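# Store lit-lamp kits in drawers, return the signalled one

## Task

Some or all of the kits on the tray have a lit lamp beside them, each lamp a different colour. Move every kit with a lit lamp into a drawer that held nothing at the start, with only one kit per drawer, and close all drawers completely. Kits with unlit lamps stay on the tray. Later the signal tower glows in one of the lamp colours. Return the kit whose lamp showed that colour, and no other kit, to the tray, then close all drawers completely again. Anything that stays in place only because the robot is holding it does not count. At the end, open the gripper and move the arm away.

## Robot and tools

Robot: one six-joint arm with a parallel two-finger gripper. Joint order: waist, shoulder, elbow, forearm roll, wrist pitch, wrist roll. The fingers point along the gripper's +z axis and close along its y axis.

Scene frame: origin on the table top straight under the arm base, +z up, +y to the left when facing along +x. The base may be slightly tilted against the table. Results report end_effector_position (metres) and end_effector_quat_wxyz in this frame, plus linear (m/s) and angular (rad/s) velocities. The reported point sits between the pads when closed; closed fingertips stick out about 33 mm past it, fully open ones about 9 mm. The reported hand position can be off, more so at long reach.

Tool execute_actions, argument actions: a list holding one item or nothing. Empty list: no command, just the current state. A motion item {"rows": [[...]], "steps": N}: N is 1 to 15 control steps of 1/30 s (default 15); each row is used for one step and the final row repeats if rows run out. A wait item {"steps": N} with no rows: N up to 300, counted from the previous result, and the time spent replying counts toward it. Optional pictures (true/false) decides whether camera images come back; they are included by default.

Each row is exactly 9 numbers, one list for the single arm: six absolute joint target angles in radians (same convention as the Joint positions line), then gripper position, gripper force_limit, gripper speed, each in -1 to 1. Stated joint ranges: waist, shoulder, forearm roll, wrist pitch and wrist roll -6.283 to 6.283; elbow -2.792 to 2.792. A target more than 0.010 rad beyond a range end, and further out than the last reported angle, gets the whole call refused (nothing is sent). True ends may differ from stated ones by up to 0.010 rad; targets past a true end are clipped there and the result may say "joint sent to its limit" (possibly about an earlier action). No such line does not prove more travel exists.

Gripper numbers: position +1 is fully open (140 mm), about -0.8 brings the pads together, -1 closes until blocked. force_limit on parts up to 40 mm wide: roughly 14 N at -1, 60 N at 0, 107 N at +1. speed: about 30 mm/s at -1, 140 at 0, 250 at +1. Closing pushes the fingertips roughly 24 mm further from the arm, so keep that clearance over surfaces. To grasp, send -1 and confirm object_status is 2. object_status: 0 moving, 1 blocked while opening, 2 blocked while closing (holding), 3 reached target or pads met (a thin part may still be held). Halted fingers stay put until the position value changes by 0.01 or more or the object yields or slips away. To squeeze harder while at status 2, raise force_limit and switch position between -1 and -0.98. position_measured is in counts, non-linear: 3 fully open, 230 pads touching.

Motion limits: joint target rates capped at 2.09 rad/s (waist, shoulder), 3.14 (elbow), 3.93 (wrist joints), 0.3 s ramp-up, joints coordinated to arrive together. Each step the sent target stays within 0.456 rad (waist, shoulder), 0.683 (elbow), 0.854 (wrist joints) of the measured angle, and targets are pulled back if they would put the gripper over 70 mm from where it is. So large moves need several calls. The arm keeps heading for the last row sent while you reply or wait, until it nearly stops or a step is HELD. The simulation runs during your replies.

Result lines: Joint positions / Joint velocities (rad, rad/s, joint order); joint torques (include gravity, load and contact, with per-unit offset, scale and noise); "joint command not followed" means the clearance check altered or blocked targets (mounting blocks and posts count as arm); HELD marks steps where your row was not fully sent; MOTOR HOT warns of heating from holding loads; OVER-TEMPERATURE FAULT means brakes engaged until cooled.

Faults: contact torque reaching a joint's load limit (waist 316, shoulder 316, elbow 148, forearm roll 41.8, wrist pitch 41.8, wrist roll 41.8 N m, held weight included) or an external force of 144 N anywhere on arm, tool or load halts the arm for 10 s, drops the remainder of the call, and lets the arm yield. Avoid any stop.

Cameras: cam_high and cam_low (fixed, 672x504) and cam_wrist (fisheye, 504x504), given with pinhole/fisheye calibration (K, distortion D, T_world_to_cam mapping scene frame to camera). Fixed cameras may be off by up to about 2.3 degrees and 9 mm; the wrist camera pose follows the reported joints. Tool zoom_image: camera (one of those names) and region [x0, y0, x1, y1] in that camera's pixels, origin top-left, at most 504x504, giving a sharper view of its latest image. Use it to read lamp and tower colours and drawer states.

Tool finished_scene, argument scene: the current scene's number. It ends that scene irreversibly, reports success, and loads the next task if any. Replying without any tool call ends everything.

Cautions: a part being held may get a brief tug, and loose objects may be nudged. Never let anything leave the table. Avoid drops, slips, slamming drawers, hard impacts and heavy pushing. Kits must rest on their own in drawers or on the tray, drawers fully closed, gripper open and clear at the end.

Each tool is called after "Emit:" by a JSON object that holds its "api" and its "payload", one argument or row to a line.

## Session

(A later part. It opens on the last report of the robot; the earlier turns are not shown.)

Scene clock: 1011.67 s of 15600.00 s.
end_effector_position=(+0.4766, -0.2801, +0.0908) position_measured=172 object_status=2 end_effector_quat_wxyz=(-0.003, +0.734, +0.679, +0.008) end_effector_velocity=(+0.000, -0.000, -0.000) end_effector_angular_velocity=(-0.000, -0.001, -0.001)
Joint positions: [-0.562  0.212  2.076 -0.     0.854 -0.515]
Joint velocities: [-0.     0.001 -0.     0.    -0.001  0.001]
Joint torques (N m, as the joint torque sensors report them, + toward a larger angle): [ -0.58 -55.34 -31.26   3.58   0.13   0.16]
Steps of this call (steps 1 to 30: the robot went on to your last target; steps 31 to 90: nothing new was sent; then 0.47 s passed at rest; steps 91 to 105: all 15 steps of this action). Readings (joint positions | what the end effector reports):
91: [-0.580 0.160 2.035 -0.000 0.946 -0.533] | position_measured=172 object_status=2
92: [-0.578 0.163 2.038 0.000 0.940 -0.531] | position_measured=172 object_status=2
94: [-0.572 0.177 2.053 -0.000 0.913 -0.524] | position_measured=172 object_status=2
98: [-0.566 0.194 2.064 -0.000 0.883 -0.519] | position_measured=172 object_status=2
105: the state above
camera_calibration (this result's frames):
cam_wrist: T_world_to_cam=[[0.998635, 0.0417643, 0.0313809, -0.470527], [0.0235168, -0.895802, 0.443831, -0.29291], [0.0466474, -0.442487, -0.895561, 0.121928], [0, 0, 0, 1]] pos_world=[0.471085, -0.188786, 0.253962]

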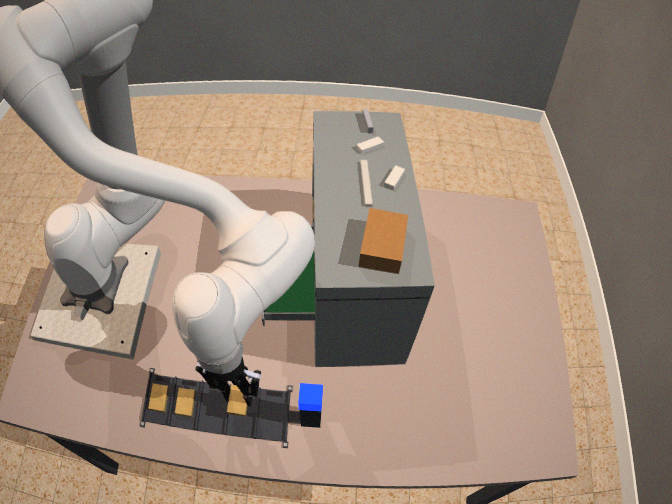

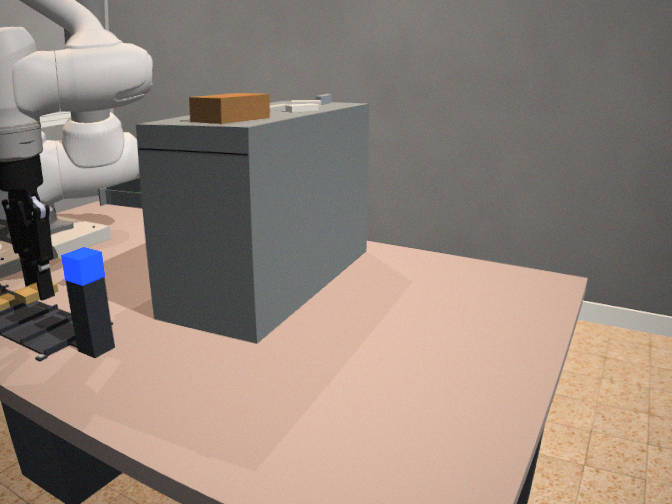

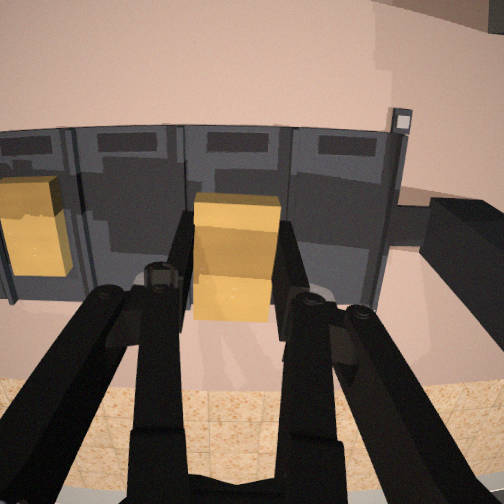

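Emit:
{"api": "execute_actions", "payload": {
  "actions": [
    {"rows":[[-0.562,0.2244,2.0835,0,0.8337,-0.515,-1,-0.2,-0.8],[-0.562,0.2244,2.0835,0,0.8337,-0.515,-1,-0.2,-0.8],[-0.562,0.2244,2.0835,0,0.8337,-0.515,-1,-0.2,-0.8],[-0.562,0.237,2.0907,0,0.8139,-0.515,-1,-0.2,-0.8],[-0.562,0.237,2.0907,0,0.8139,-0.515,-1,-0.2,-0.8],[-0.562,0.237,2.0907,0,0.8139,-0.515,-1,-0.2,-0.8],[-0.562,0.2465,2.0962,0,0.7989,-0.515,-1,-0.2,-0.8],[-0.562,0.2465,2.0962,0,0.7989,-0.515,-1,-0.2,-0.8],[-0.562,0.2465,2.0962,0,0.7989,-0.515,-1,-0.2,-0.8],[-0.562,0.2465,2.0962,0,0.7989,-0.515,-1,-0.2,-0.8],[-0.562,0.254,2.1005,0,0.787,-0.515,-1,-0.2,-0.8]],"steps":15}
  ]
}}

Scene clock: 1016.83 s of 15600.00 s.
end_effector_position=(+0.4770, -0.2795, +0.0576) position_measured=172 object_status=2 end_effector_quat_wxyz=(-0.003, +0.734, +0.679, +0.008) end_effector_velocity=(+0.002, -0.001, -0.004) end_effector_angular_velocity=(-0.004, -0.005, +0.000)
Joint positions: [-0.562  0.254  2.1    0.     0.787 -0.515]
Joint velocities: [ 0.     0.005  0.002  0.    -0.014 -0.   ]
Joint torques (N m, as the joint torque sensors report them, + toward a larger angle): [ -0.26 -57.99 -30.5    3.36   0.14   0.18]
Steps of this call (steps 1 to 15: the robot went on to your last target; steps 16 to 90: nothing new was sent; then 1.67 s passed at rest; steps 91 to 105: all 15 steps of this action). Readings (joint positions | what the end effector reports):
91: [-0.562 0.212 2.076 0.000 0.854 -0.515] | position_measured=172 object_status=2
92: [-0.562 0.215 2.078 0.000 0.848 -0.515] | position_measured=172 object_status=2
94: [-0.562 0.224 2.083 0.000 0.836 -0.515] | position_measured=172 object_status=2
98: [-0.562 0.239 2.092 0.000 0.810 -0.515] | position_measured=172 object_status=2
105: the state above
camera_calibration (this result's frames):
cam_wrist: T_world_to_cam=[[0.99864, 0.0416217, 0.0313902, -0.469942], [0.0233967, -0.895919, 0.443601, -0.277672], [0.0465865, -0.442264, -0.895674, 0.0925296], [0, 0, 0, 1]] pos_world=[0.471489, -0.18829, 0.220804]

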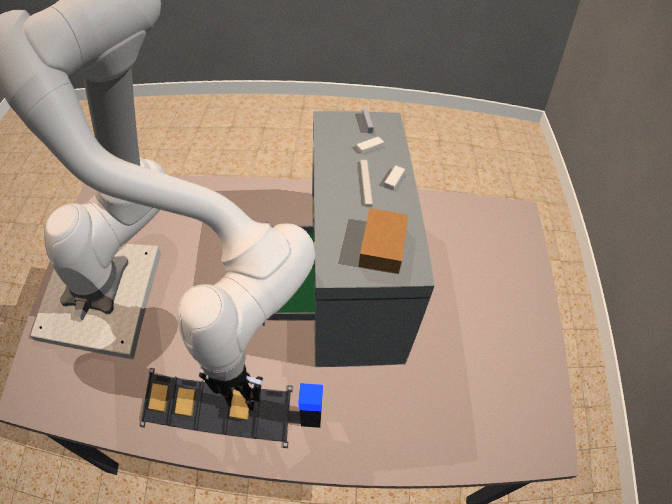

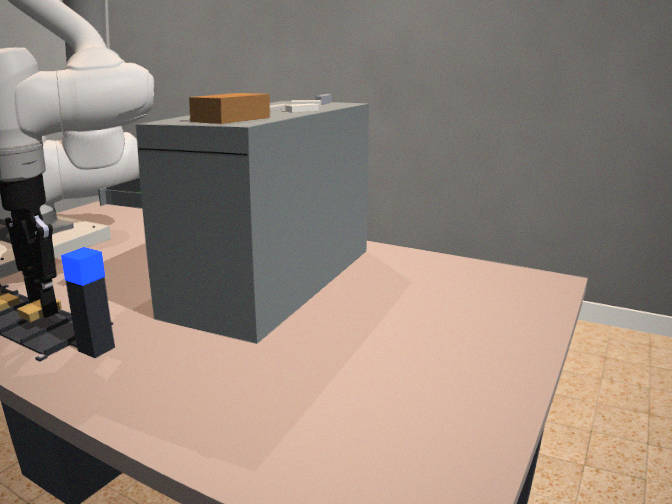

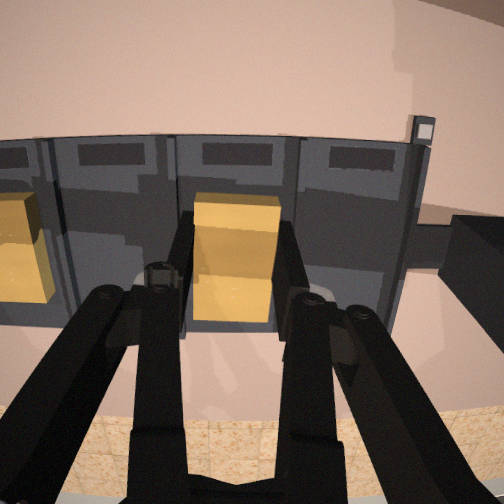

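Emit:
{"api": "execute_actions", "payload": {
  "actions": [
    {"rows":[[-0.562,0.258,2.1027,0,0.781,-0.515,-1,-0.2,-0.8],[-0.562,0.258,2.1027,0,0.781,-0.515,-1,-0.2,-0.8],[-0.562,0.258,2.1027,0,0.781,-0.515,-1,-0.2,-0.8],[-0.562,0.258,2.1027,0,0.781,-0.515,-1,-0.2,-0.8],[-0.562,0.262,2.105,0,0.7746,-0.515,-1,-0.2,-0.8],[-0.562,0.262,2.105,0,0.7746,-0.515,-1,-0.2,-0.8],[-0.562,0.262,2.105,0,0.7746,-0.515,-1,-0.2,-0.8],[-0.562,0.262,2.105,0,0.7746,-0.515,-1,-0.2,-0.8],[-0.562,0.262,2.105,0,0.7746,-0.515,-1,-0.2,-0.8],[-0.562,0.262,2.105,0,0.7746,-0.515,-0.3,-0.2,-0.8]],"steps":15}
  ],
  "pictures": false
}}

Emit:
{"api": "execute_actions", "payload": {
  "actions": [
    {"rows":[[-0.562,0.262,2.105,0,0.7746,-0.515,-0.3,-0.2,-0.8],[-0.562,0.262,2.105,0,0.7746,-0.515,-0.3,-0.2,-0.8],[-0.562,0.262,2.105,0,0.7746,-0.515,-0.3,-0.2,-0.8],[-0.562,0.262,2.105,0,0.7746,-0.515,-0.3,-0.2,-0.8],[-0.562,0.2465,2.0962,0,0.7989,-0.515,-0.3,-0.2,-0.8],[-0.562,0.2465,2.0962,0,0.7989,-0.515,-0.3,-0.2,-0.8],[-0.562,0.2465,2.0962,0,0.7989,-0.515,-0.3,-0.2,-0.8],[-0.562,0.2465,2.0962,0,0.7989,-0.515,-0.3,-0.2,-0.8],[-0.562,0.2117,2.0762,0,0.8537,-0.515,-0.3,-0.2,-0.8]],"steps":15}
  ]
}}

Scene clock: 1024.53 s of 15600.00 s.
end_effector_position=(+0.4768, -0.2794, +0.0512) position_measured=167 object_status=0 end_effector_quat_wxyz=(-0.003, +0.734, +0.679, +0.008) end_effector_velocity=(+0.000, -0.000, -0.000) end_effector_angular_velocity=(-0.000, -0.000, -0.001)
Joint positions: [-0.562  0.262  2.105 -0.     0.775 -0.515]
Joint velocities: [-0.001  0.001 -0.     0.    -0.001 -0.   ]
Joint torques (N m, as the joint torque sensors report them, + toward a larger angle): [ -0.48 -56.97 -29.39   3.29  -0.02   0.11]
Steps of this call (steps 1 to 15: the robot went on to your last target; steps 16 to 90: nothing new was sent; then 4.20 s passed at rest; steps 91 to 105: all 15 steps of this action). Readings (joint positions | what the end effector reports):
91: [-0.562 0.254 2.101 -0.000 0.787 -0.515] | position_measured=172 object_status=2
92: [-0.562 0.255 2.101 0.000 0.785 -0.515] | position_measured=172 object_status=2
94: [-0.562 0.258 2.103 -0.000 0.782 -0.515] | position_measured=172 object_status=2
98: [-0.562 0.262 2.105 -0.000 0.775 -0.515] | position_measured=172 object_status=2
105: the state above

Scene clock: 1025.03 s of 15600.00 s.
end_effector_position=(+0.4766, -0.2801, +0.0905) position_measured=167 object_status=3 end_effector_quat_wxyz=(-0.003, +0.734, +0.679, +0.008) end_effector_velocity=(-0.002, +0.002, +0.001) end_effector_angular_velocity=(+0.004, +0.006, +0.002)
Joint positions: [-0.562  0.212  2.076 -0.     0.853 -0.515]
Joint velocities: [ 0.001 -0.001 -0.    -0.     0.009 -0.001]
Joint torques (N m, as the joint torque sensors report them, + toward a larger angle): [  0.6  -55.88 -32.95   3.58  -0.02   0.12]
Steps of this call (steps 1 to 15: all 15 steps of this action). Readings (joint positions | what the end effector reports):
1: [-0.562 0.262 2.105 -0.000 0.775 -0.515] | position_measured=167 object_status=0
2: [-0.562 0.262 2.105 -0.000 0.775 -0.515] | position_measured=167 object_status=0
4: [-0.562 0.262 2.105 -0.000 0.775 -0.515] | position_measured=167 object_status=0
8: [-0.562 0.248 2.097 -0.000 0.796 -0.515] | position_measured=167 object_status=3
15: the state above
camera_calibration (this result's frames):
cam_wrist: T_world_to_cam=[[0.998637, 0.0416746, 0.0314073, -0.470582], [0.0234286, -0.895841, 0.443756, -0.292753], [0.0466294, -0.442415, -0.895597, 0.121744], [0, 0, 0, 1]] pos_world=[0.471122, -0.188788, 0.253724]

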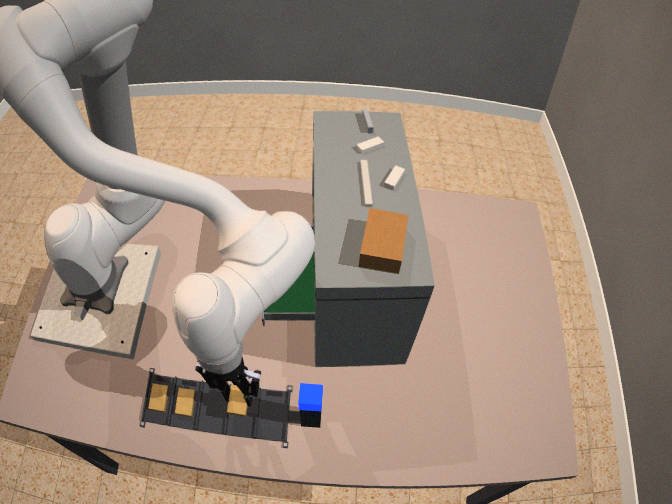

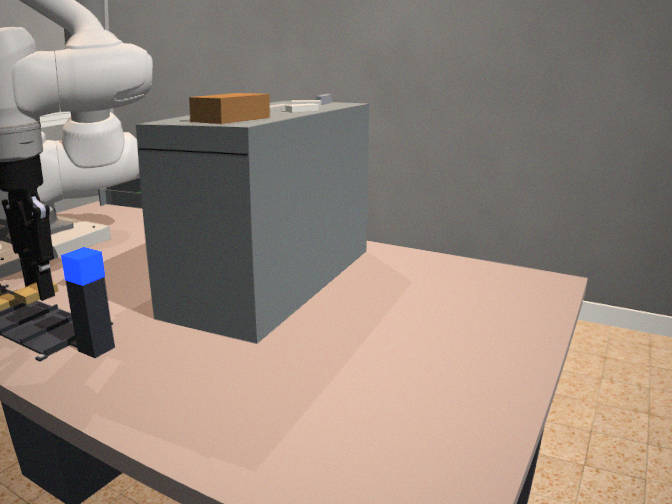

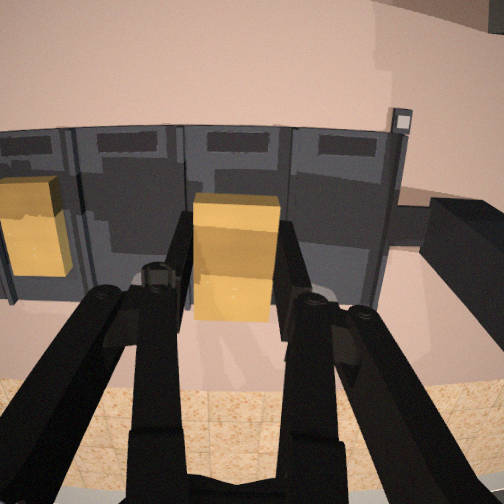

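Emit:
{"api": "execute_actions", "payload": {
  "actions": [
    {"rows":[[-0.562,0.254,2.1005,0,0.787,-0.515,-0.3,-0.2,-0.8]],"steps":15}
  ]
}}

Emit:
{"api": "execute_actions", "payload": {
  "actions": [
    {"rows":[[-0.562,0.262,2.105,0,0.7746,-0.515,-0.3,-0.2,-0.8],[-0.562,0.262,2.105,0,0.7746,-0.515,-0.3,-0.2,-0.8],[-0.562,0.262,2.105,0,0.7746,-0.515,-0.3,-0.2,-0.8],[-0.562,0.262,2.105,0,0.7746,-0.515,-0.3,-0.2,-0.8],[-0.562,0.262,2.105,0,0.7746,-0.515,-0.18,-0.2,-0.5]],"steps":15}
  ]
}}

Emit:
{"api": "execute_actions", "payload": {
  "actions": [
    {"rows":[[-0.562,0.254,2.1005,0,0.787,-0.515,-0.18,-0.2,-0.5]],"steps":12}
  ]
}}

Emit:
{"api": "execute_actions", "payload": {
  "actions": [
    {"rows":[[-0.562,0.2117,2.0762,0,0.8537,-0.515,-0.18,-0.2,-0.5]],"steps":15}
  ]
}}

Scene clock: 1036.30 s of 15600.00 s.
end_effector_position=(+0.4770, -0.2796, +0.0574) position_measured=167 object_status=3 end_effector_quat_wxyz=(-0.003, +0.734, +0.679, +0.008) end_effector_velocity=(-0.000, -0.000, -0.000) end_effector_angular_velocity=(+0.000, -0.000, -0.002)
Joint positions: [-0.562  0.254  2.1    0.     0.787 -0.515]
Joint velocities: [-0.001  0.     0.     0.001 -0.     0.   ]
Joint torques (N m, as the joint torque sensors report them, + toward a larger angle): [ -0.68 -57.51 -29.84   3.33   0.15   0.18]
Steps of this call (steps 1 to 15: the robot went on to your last target; steps 16 to 90: nothing new was sent; then 7.77 s passed at rest; steps 91 to 105: all 15 steps of this action). Readings (joint positions | what the end effector reports):
91: [-0.562 0.212 2.076 0.000 0.854 -0.515] | position_measured=167 object_status=3
92: [-0.562 0.215 2.078 0.000 0.848 -0.515] | position_measured=167 object_status=3
94: [-0.562 0.240 2.093 0.000 0.809 -0.515] | position_measured=167 object_status=3
98: [-0.562 0.254 2.100 0.000 0.787 -0.515] | position_measured=167 object_status=3
105: the state above
camera_calibration (this result's frames):
cam_wrist: T_world_to_cam=[[0.99864, 0.0415201, 0.0315317, -0.470006], [0.0232401, -0.895896, 0.443656, -0.277575], [0.0466698, -0.44232, -0.895642, 0.0923105], [0, 0, 0, 1]] pos_world=[0.47151, -0.188332, 0.220645]

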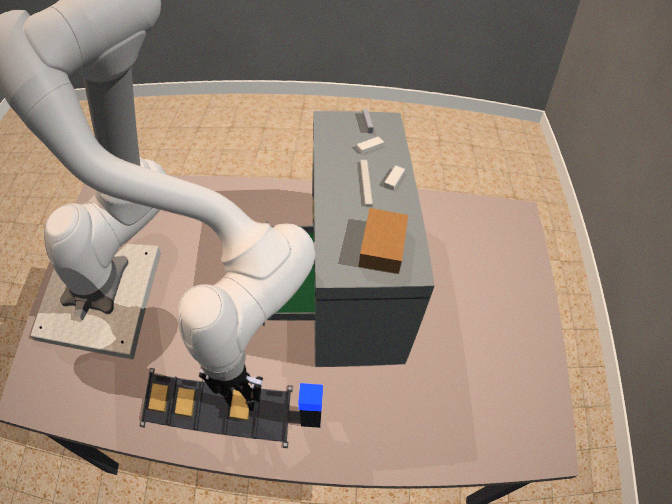

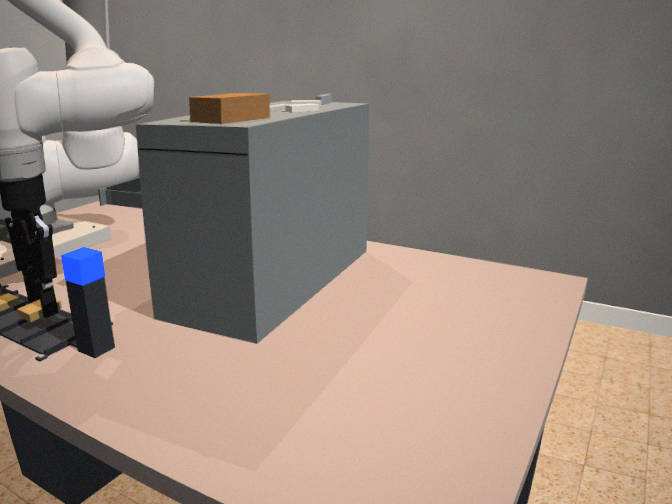

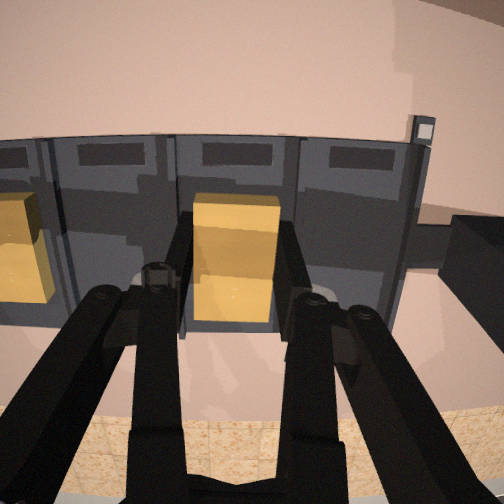

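Scene clock: 1036.80 s of 15600.00 s.
end_effector_position=(+0.4768, -0.2794, +0.0512) position_measured=151 object_status=0 end_effector_quat_wxyz=(-0.003, +0.734, +0.679, +0.008) end_effector_velocity=(+0.000, -0.000, -0.000) end_effector_angular_velocity=(-0.001, -0.001, +0.001)
Joint positions: [-0.562  0.262  2.105 -0.     0.775 -0.515]
Joint velocities: [ 0.001  0.    -0.    -0.001 -0.001 -0.   ]
Joint torques (N m, as the joint torque sensors report them, + toward a larger angle): [ -0.15 -56.33 -29.18   3.25   0.04   0.05]
Steps of this call (steps 1 to 15: all 15 steps of this action). Readings (joint positions | what the end effector reports):
1: [-0.562 0.254 2.100 0.000 0.787 -0.515] | position_measured=167 object_status=3
2: [-0.562 0.256 2.102 0.000 0.783 -0.515] | position_measured=167 object_status=3
4: [-0.562 0.261 2.105 -0.000 0.776 -0.515] | position_measured=167 object_status=3
8: [-0.562 0.262 2.105 -0.000 0.775 -0.515] | position_measured=156 object_status=0
15: the state above
camera_calibration (this result's frames):
cam_wrist: T_world_to_cam=[[0.99864, 0.0416929, 0.0313011, -0.469585], [0.0234958, -0.895876, 0.443683, -0.274764], [0.0465403, -0.442345, -0.895637, 0.0868862], [0, 0, 0, 1]] pos_world=[0.471359, -0.188142, 0.214425]

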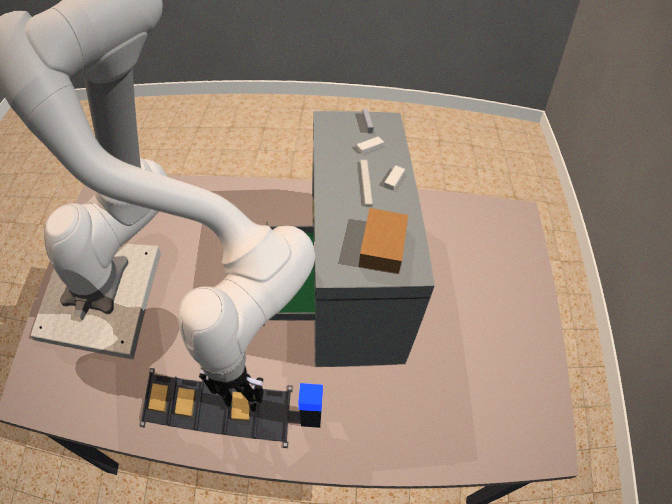

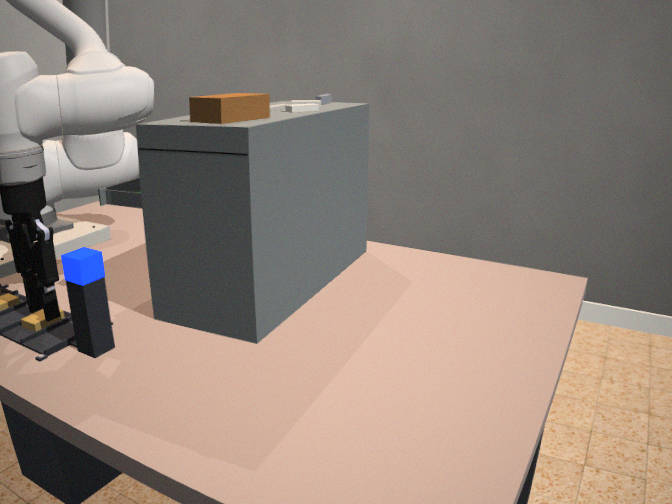

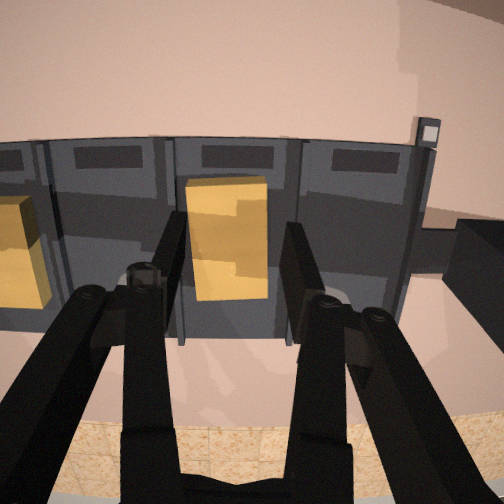

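Scene clock: 1037.20 s of 15600.00 s.
end_effector_position=(+0.4769, -0.2796, +0.0574) position_measured=151 object_status=3 end_effector_quat_wxyz=(-0.003, +0.734, +0.679, +0.008) end_effector_velocity=(-0.000, -0.000, +0.001) end_effector_angular_velocity=(-0.001, -0.001, +0.000)
Joint positions: [-0.562  0.254  2.101 -0.     0.787 -0.515]
Joint velocities: [-0.001 -0.002 -0.    -0.     0.001 -0.   ]
Joint torques (N m, as the joint torque sensors report them, + toward a larger angle): [ -0.86 -55.5  -29.47   3.17   0.13   0.12]
Steps of this call (steps 1 to 12: all 12 steps of this action). Readings (joint positions | what the end effector reports):
1: [-0.562 0.262 2.105 -0.000 0.775 -0.515] | position_measured=151 object_status=0
2: [-0.562 0.260 2.104 -0.000 0.778 -0.515] | position_measured=151 object_status=0
4: [-0.562 0.255 2.101 -0.000 0.786 -0.515] | position_measured=151 object_status=3
8: [-0.562 0.254 2.101 -0.000 0.787 -0.515] | position_measured=151 object_status=3
12: the state above
camera_calibration (this result's frames):
cam_wrist: T_world_to_cam=[[0.998638, 0.0417015, 0.0313535, -0.469878], [0.0234786, -0.895859, 0.443717, -0.277663], [0.046592, -0.442377, -0.895618, 0.0922841], [0, 0, 0, 1]] pos_world=[0.471457, -0.188328, 0.220587]

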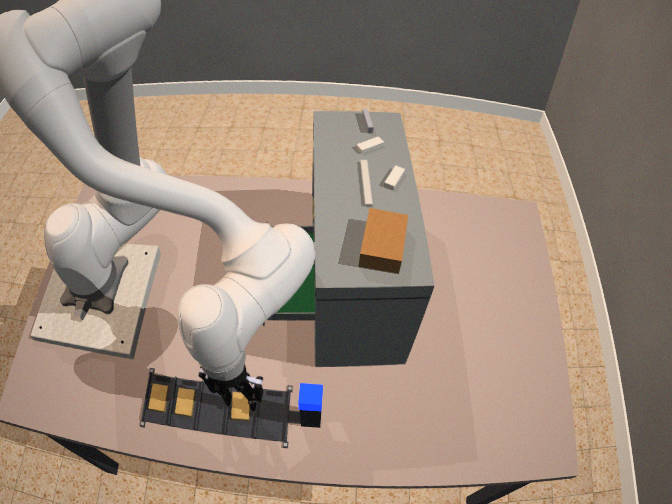

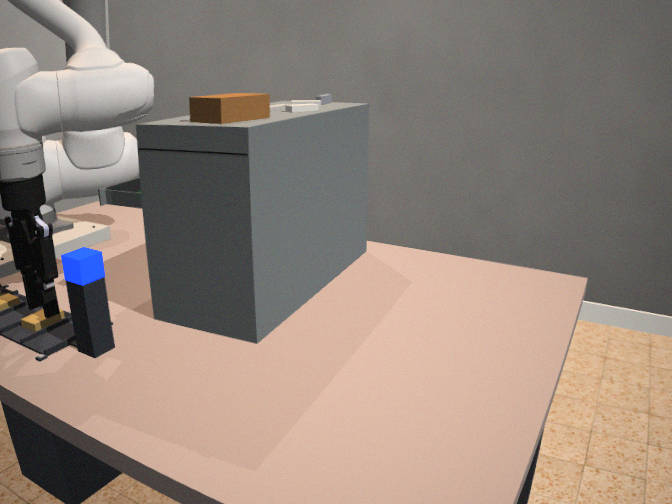

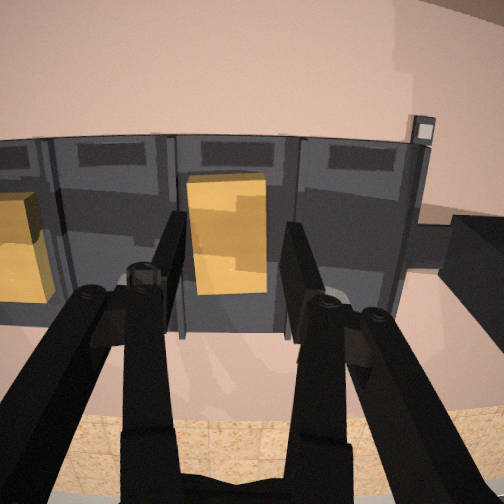

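Scene clock: 1037.70 s of 15600.00 s.
end_effector_position=(+0.4766, -0.2800, +0.0906) position_measured=151 object_status=3 end_effector_quat_wxyz=(-0.003, +0.734, +0.679, +0.008) end_effector_velocity=(+0.000, -0.000, +0.000) end_effector_angular_velocity=(-0.001, -0.001, +0.001)
Joint positions: [-0.562  0.212  2.076 -0.     0.854 -0.515]
Joint velocities: [ 0.    -0.     0.    -0.    -0.001 -0.   ]
Joint torques (N m, as the joint torque sensors report them, + toward a larger angle): [ -0.76 -51.87 -31.25   3.48   0.06   0.06]
Steps of this call (steps 1 to 15: all 15 steps of this action). Readings (joint positions | what the end effector reports):
1: [-0.562 0.254 2.100 -0.000 0.787 -0.515] | position_measured=151 object_status=3
2: [-0.562 0.250 2.099 -0.000 0.793 -0.515] | position_measured=151 object_status=3
4: [-0.562 0.225 2.084 -0.000 0.832 -0.515] | position_measured=151 object_status=3
8: [-0.562 0.212 2.076 -0.000 0.853 -0.515] | position_measured=151 object_status=3
15: the state above
camera_calibration (this result's frames):
cam_wrist: T_world_to_cam=[[0.99864, 0.0417194, 0.0312668, -0.47052], [0.0235358, -0.895884, 0.443663, -0.29281], [0.0465208, -0.442324, -0.895648, 0.121963], [0, 0, 0, 1]] pos_world=[0.471098, -0.188746, 0.253857]

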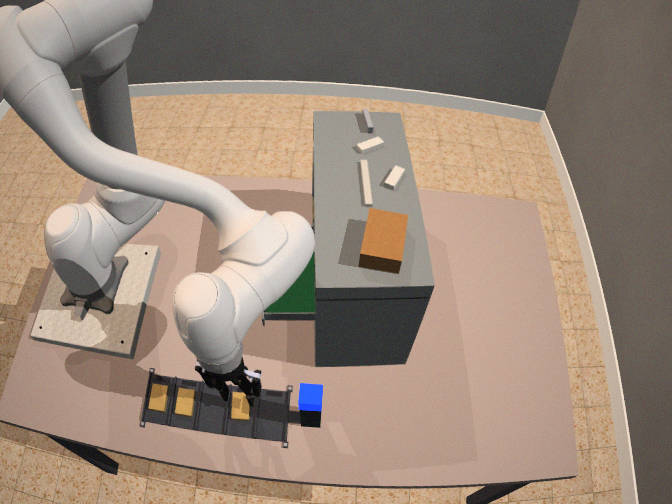

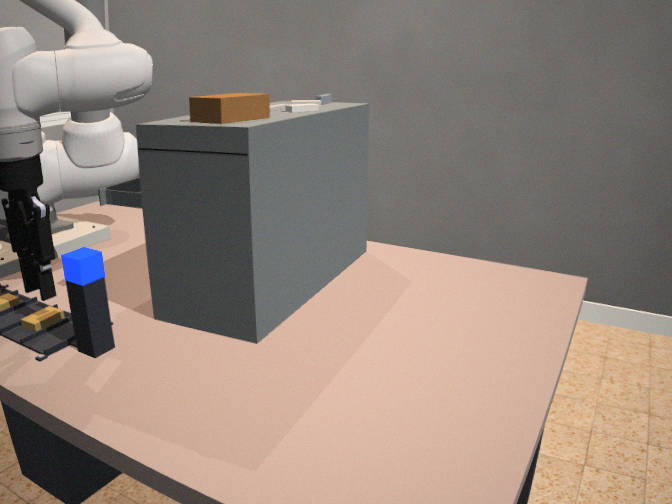

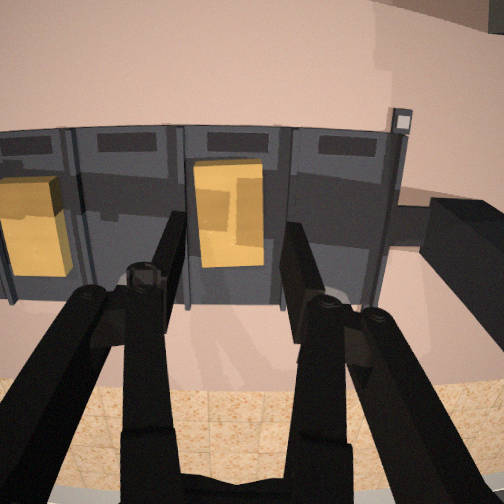

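Released. Go to R1.

Emit:
{"api": "execute_actions", "payload": {
  "actions": [
    {"rows":[[-0.58,0.1,2.0,0,1.04,-0.48,0.2,-0.2,0]],"steps":12}
  ],
  "pictures": false
}}

Emit:
{"api": "execute_actions", "payload": {
  "actions": [
    {"rows":[[-0.58,-0.3,2.2,0,0.8,-0.3,0.2,-0.2,0]],"steps":15}
  ],
  "pictures": false
}}

Emit:
{"api": "execute_actions", "payload": {
  "actions": [
    {"rows":[[-0.3,-0.75,2.7,-0.2,-0.2,1.2,0.2,-0.2,0]],"steps":15}
  ],
  "pictures": false
}}

Emit:
{"api": "execute_actions", "payload": {
  "actions": [
    {"steps":15}
  ],
  "pictures": false
}}

Emit:
{"api": "execute_actions", "payload": {
  "actions": [
    {"rows":[[-0.225,-0.37,2.755,-0.4,-0.4,1.87,0.2,-0.2,0]],"steps":15}
  ],
  "pictures": false
}}

Emit:
{"api": "execute_actions", "payload": {
  "actions": [
    {"steps":10}
  ],
  "pictures": false
}}

Emit:
{"api": "execute_actions", "payload": {
  "actions": [
    {"rows":[[-0.206,-0.317,2.735,-0.358,-0.426,1.842,0.2,-0.2,0]],"steps":15}
  ]
}}

Scene clock: 1045.53 s of 15600.00 s.
end_effector_position=(+0.4652, -0.2861, +0.1861) position_measured=104 object_status=0 end_effector_quat_wxyz=(-0.003, +0.751, +0.660, +0.008) end_effector_velocity=(-0.001, +0.001, -0.000) end_effector_angular_velocity=(+0.003, +0.004, -0.000)
Joint positions: [-0.58  0.1   2.    0.    1.04 -0.48]
Joint velocities: [0.    0.    0.    0.001 0.005 0.   ]
Joint torques (N m, as the joint torque sensors report them, + toward a larger angle): [ -1.38 -46.59 -34.87   3.98   0.18   0.17]
Steps of this call (steps 1 to 15: the robot went on to your last target; steps 16 to 90: nothing new was sent; then 4.43 s passed at rest; steps 91 to 102: all 12 steps of this action). Readings (joint positions | what the end effector reports):
91: [-0.562 0.212 2.076 0.000 0.854 -0.515] | position_measured=151 object_status=0
92: [-0.563 0.208 2.074 0.000 0.860 -0.514] | position_measured=149 object_status=0
94: [-0.567 0.179 2.054 0.000 0.910 -0.504] | position_measured=133 object_status=0
98: [-0.579 0.107 2.004 0.000 1.028 -0.482] | position_measured=105 object_status=0
102: the state above

Scene clock: 1046.03 s of 15600.00 s.
end_effector_position=(+0.4185, -0.2557, +0.2937) position_measured=104 object_status=3 end_effector_quat_wxyz=(+0.200, +0.789, +0.575, +0.077) end_effector_velocity=(-0.038, +0.025, +0.065) end_effector_angular_velocity=(-0.125, -0.268, -0.115)
Joint positions: [-0.58  -0.294  2.197  0.     0.804 -0.303]
Joint velocities: [ 0.    -0.267  0.131  0.    -0.156  0.121]
Joint torques (N m, as the joint torque sensors report them, + toward a larger angle): [ -8.92  23.43 -41.36   4.6   -1.43   0.11]
Steps of this call (steps 1 to 15: all 15 steps of this action). Readings (joint positions | what the end effector reports):
1: [-0.580 0.100 2.000 0.000 1.040 -0.480] | position_measured=104 object_status=0
2: [-0.580 0.097 2.003 0.000 1.037 -0.478] | position_measured=104 object_status=3
4: [-0.580 0.067 2.019 0.000 1.017 -0.465] | position_measured=104 object_status=3
8: [-0.580 -0.079 2.092 0.000 0.929 -0.400] | position_measured=104 object_status=3
15: the state above

Scene clock: 1046.53 s of 15600.00 s.
end_effector_position=(+0.4275, -0.1463, +0.3485) position_measured=104 object_status=3 end_effector_quat_wxyz=(+0.357, +0.792, +0.256, +0.423) end_effector_velocity=(-0.048, +0.274, +0.150) end_effector_angular_velocity=(+1.921, -2.226, -0.524)
Joint positions: [-0.361 -0.653  2.591 -0.156  0.031  0.697]
Joint velocities: [ 0.371 -0.595  0.662 -0.265 -1.404  3.029]
Joint torques (N m, as the joint torque sensors report them, + toward a larger angle): [ -2.44  20.91 -40.72   4.45  -2.09   0.19]
Steps of this call (steps 1 to 15: all 15 steps of this action). Readings (joint positions | what the end effector reports):
1: [-0.580 -0.299 2.200 0.000 0.800 -0.300] | position_measured=104 object_status=3
2: [-0.578 -0.304 2.204 -0.002 0.792 -0.292] | position_measured=104 object_status=3
4: [-0.560 -0.335 2.238 -0.015 0.736 -0.236] | position_measured=104 object_status=3
8: [-0.474 -0.474 2.392 -0.076 0.457 0.044] | position_measured=104 object_status=3
15: the state above

Scene clock: 1047.03 s of 15600.00 s.
end_effector_position=(+0.4134, -0.0972, +0.3730) position_measured=104 object_status=3 end_effector_quat_wxyz=(+0.258, +0.761, +0.098, +0.586) end_effector_velocity=(-0.000, +0.000, -0.001) end_effector_angular_velocity=(+0.001, +0.002, -0.000)
Joint positions: [-0.3  -0.75  2.7  -0.2  -0.2   1.2 ]
Joint velocities: [ 0.    -0.001  0.001  0.     0.002  0.   ]
Joint torques (N m, as the joint torque sensors report them, + toward a larger angle): [ -2.09  28.57 -40.64   4.17  -2.57   0.08]
Steps of this call (steps 1 to 15: the robot went on to your last target). Readings (joint positions | what the end effector reports):
1: [-0.349 -0.672 2.613 -0.165 -0.016 0.798] | position_measured=104 object_status=3
2: [-0.337 -0.691 2.634 -0.174 -0.060 0.893] | position_measured=104 object_status=3
4: [-0.318 -0.721 2.668 -0.187 -0.131 1.050] | position_measured=104 object_status=3
8: [-0.300 -0.749 2.699 -0.200 -0.198 1.196] | position_measured=104 object_status=3
15: the state above

Scene clock: 1047.53 s of 15600.00 s.
end_effector_position=(+0.4609, -0.0401, +0.2269) position_measured=104 object_status=3 end_effector_quat_wxyz=(+0.030, +0.838, -0.032, +0.544) end_effector_velocity=(+0.022, +0.104, -0.204) end_effector_angular_velocity=(+0.746, +0.262, +0.005)
Joint positions: [-0.229 -0.39   2.752 -0.389 -0.389  1.835]
Joint velocities: [ 0.097  0.485  0.07  -0.253 -0.252  0.848]
Joint torques (N m, as the joint torque sensors report them, + toward a larger angle): [  0.59 -10.07 -32.93   3.86  -2.44   0.01]
Steps of this call (steps 1 to 15: all 15 steps of this action). Readings (joint positions | what the end effector reports):
1: [-0.300 -0.750 2.700 -0.200 -0.200 1.200] | position_measured=104 object_status=3
2: [-0.299 -0.746 2.700 -0.202 -0.202 1.207] | position_measured=104 object_status=3
4: [-0.293 -0.717 2.705 -0.218 -0.218 1.259] | position_measured=104 object_status=3
8: [-0.269 -0.590 2.723 -0.284 -0.284 1.481] | position_measured=104 object_status=3
15: the state above

Scene clock: 1047.87 s of 15600.00 s.
end_effector_position=(+0.4617, -0.0357, +0.2187) position_measured=104 object_status=3 end_effector_quat_wxyz=(+0.017, +0.841, -0.041, +0.539) end_effector_velocity=(-0.000, +0.000, +0.000) end_effector_angular_velocity=(-0.000, -0.001, +0.000)
Joint positions: [-0.225 -0.37   2.755 -0.4   -0.4    1.87 ]
Joint velocities: [ 0.    -0.001  0.    -0.    -0.     0.   ]
Joint torques (N m, as the joint torque sensors report them, + toward a larger angle): [ -0.98   5.54 -29.36   3.03  -2.33   0.03]
Steps of this call (steps 1 to 10: the robot went on to your last target). Readings (joint positions | what the end effector reports):
1: [-0.226 -0.377 2.754 -0.396 -0.396 1.857] | position_measured=104 object_status=3
2: [-0.225 -0.371 2.755 -0.399 -0.399 1.867] | position_measured=104 object_status=3
4: [-0.225 -0.370 2.755 -0.400 -0.400 1.870] | position_measured=104 object_status=3
8: [-0.225 -0.370 2.755 -0.400 -0.400 1.870] | position_measured=104 object_status=3
10: the state above

Scene clock: 1048.37 s of 15600.00 s.
end_effector_position=(+0.4785, -0.0331, +0.2166) position_measured=104 object_status=3 end_effector_quat_wxyz=(+0.010, +0.842, -0.041, +0.538) end_effector_velocity=(+0.000, -0.000, -0.000) end_effector_angular_velocity=(+0.001, -0.000, -0.000)
Joint positions: [-0.206 -0.317  2.735 -0.358 -0.426  1.842]
Joint velocities: [-0.     0.001 -0.     0.    -0.001  0.   ]
Joint torques (N m, as the joint torque sensors report them, + toward a larger angle): [ -1.53   1.93 -28.93   3.08  -2.33   0.21]
Steps of this call (steps 1 to 15: all 15 steps of this action). Readings (joint positions | what the end effector reports):
1: [-0.225 -0.370 2.755 -0.400 -0.400 1.870] | position_measured=104 object_status=3
2: [-0.224 -0.366 2.754 -0.398 -0.402 1.868] | position_measured=104 object_status=3
4: [-0.214 -0.339 2.743 -0.375 -0.415 1.853] | position_measured=104 object_status=3
8: [-0.206 -0.317 2.735 -0.358 -0.426 1.842] | position_measured=104 object_status=3
15: the state above
camera_calibration (this result's frames):
cam_wrist: T_world_to_cam=[[-0.0506616, -0.994541, 0.0912246, -0.0318856], [-0.790088, -0.0159612, -0.612786, 0.519765], [0.610896, -0.10312, -0.784966, 0.0610659], [0, 0, 0, 1]] pos_world=[0.37174, -0.0171183, 0.369348]

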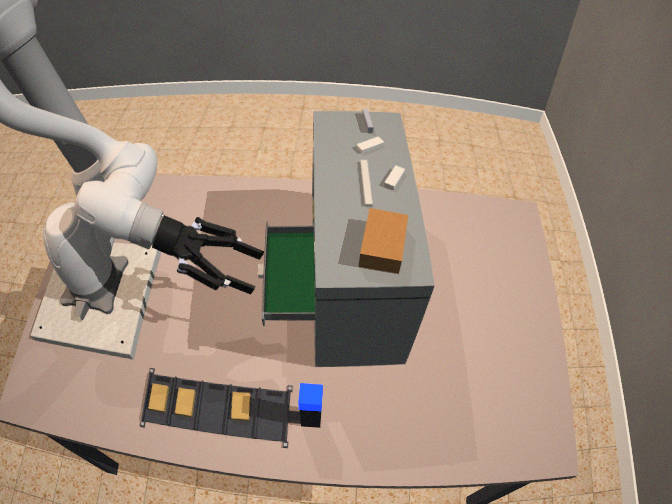

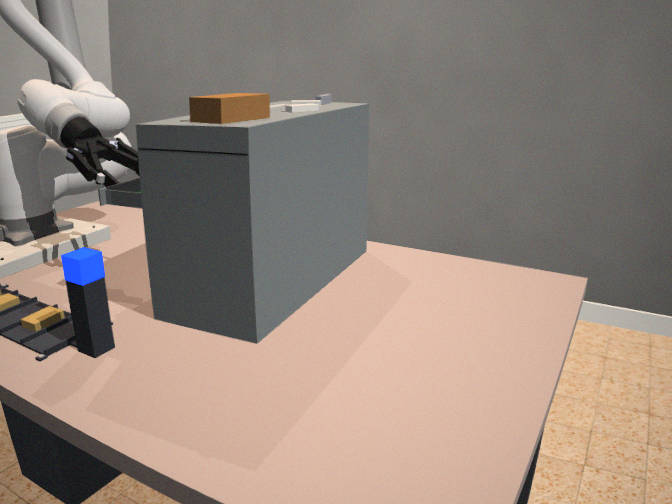

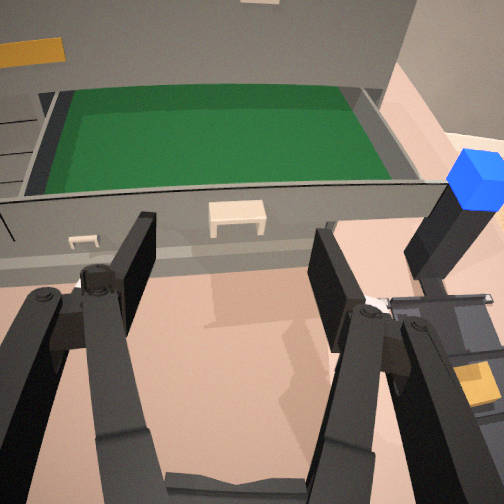

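Emit:
{"api": "execute_actions", "payload": {
  "actions": [
    {"rows":[[-0.206,-0.317,2.735,-0.358,-0.426,1.842,-1,-0.6,0]],"steps":15}
  ],
  "pictures": false
}}

Emit:
{"api": "execute_actions", "payload": {
  "actions": [
    {"steps":12}
  ]
}}

Scene clock: 1051.00 s of 15600.00 s.
end_effector_position=(+0.4786, -0.0331, +0.2166) position_measured=190 object_status=0 end_effector_quat_wxyz=(+0.010, +0.842, -0.041, +0.538) end_effector_velocity=(+0.000, +0.001, +0.001) end_effector_angular_velocity=(-0.001, -0.001, +0.002)
Joint positions: [-0.206 -0.317  2.735 -0.358 -0.426  1.842]
Joint velocities: [ 0.002 -0.001 -0.     0.    -0.    -0.001]
Joint torques (N m, as the joint torque sensors report them, + toward a larger angle): [  0.29   1.85 -27.52   2.53  -2.3    0.2 ]
Steps of this call (steps 1 to 15: the robot went on to your last target; steps 16 to 64: nothing new was sent; steps 65 to 79: all 15 steps of this action). Readings (joint positions | what the end effector reports):
65: [-0.206 -0.317 2.735 -0.358 -0.426 1.842] | position_measured=104 object_status=0
66: [-0.206 -0.317 2.735 -0.358 -0.426 1.842] | position_measured=106 object_status=0
68: [-0.206 -0.317 2.735 -0.358 -0.426 1.842] | position_measured=122 object_status=0
72: [-0.206 -0.317 2.735 -0.358 -0.426 1.842] | position_measured=152 object_status=0
79: the state above

Scene clock: 1051.40 s of 15600.00 s.
end_effector_position=(+0.4786, -0.0331, +0.2166) position_measured=190 object_status=2 end_effector_quat_wxyz=(+0.010, +0.842, -0.041, +0.538) end_effector_velocity=(-0.000, -0.000, -0.001) end_effector_angular_velocity=(+0.000, +0.002, -0.001)
Joint positions: [-0.206 -0.317  2.735 -0.358 -0.426  1.842]
Joint velocities: [-0.001  0.001  0.    -0.     0.001  0.   ]
Joint torques (N m, as the joint torque sensors report them, + toward a larger angle): [  0.43   2.52 -27.35   2.52  -2.17   0.16]
Steps of this call (steps 1 to 12: the robot went on to your last target). Readings (joint positions | what the end effector reports):
1: [-0.206 -0.317 2.735 -0.358 -0.426 1.842] | position_measured=190 object_status=0
2: [-0.206 -0.317 2.735 -0.358 -0.426 1.842] | position_measured=190 object_status=0
4: [-0.206 -0.317 2.735 -0.358 -0.426 1.842] | position_measured=190 object_status=2
8: [-0.206 -0.317 2.735 -0.358 -0.426 1.842] | position_measured=190 object_status=2
12: the state above
camera_calibration (this result's frames):
cam_wrist: T_world_to_cam=[[-0.0507053, -0.994541, 0.0911979, -0.031875], [-0.79006, -0.0159148, -0.612822, 0.519806], [0.610929, -0.103125, -0.78494, 0.0610475], [0, 0, 0, 1]] pos_world=[0.371767, -0.0171329, 0.369375]

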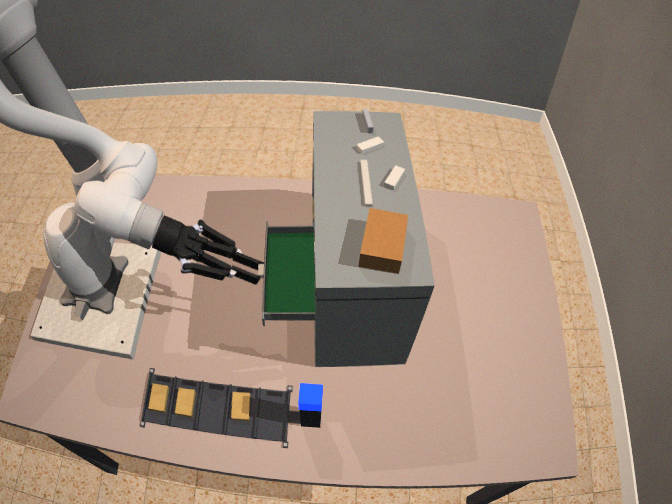

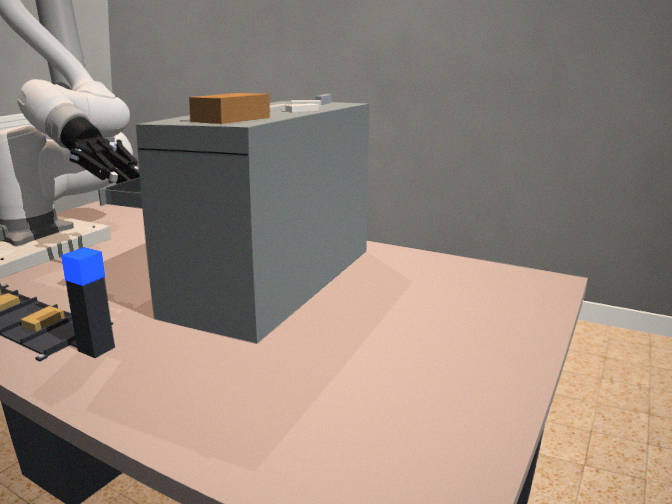

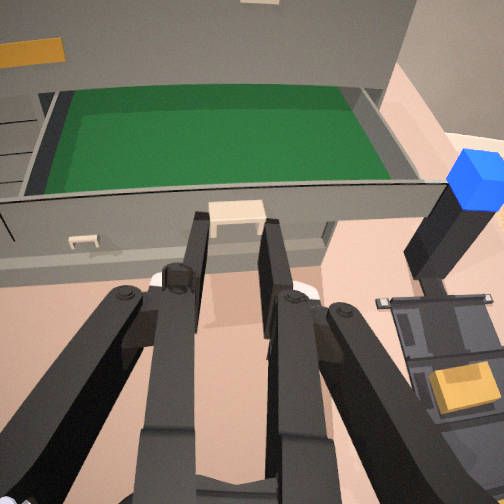

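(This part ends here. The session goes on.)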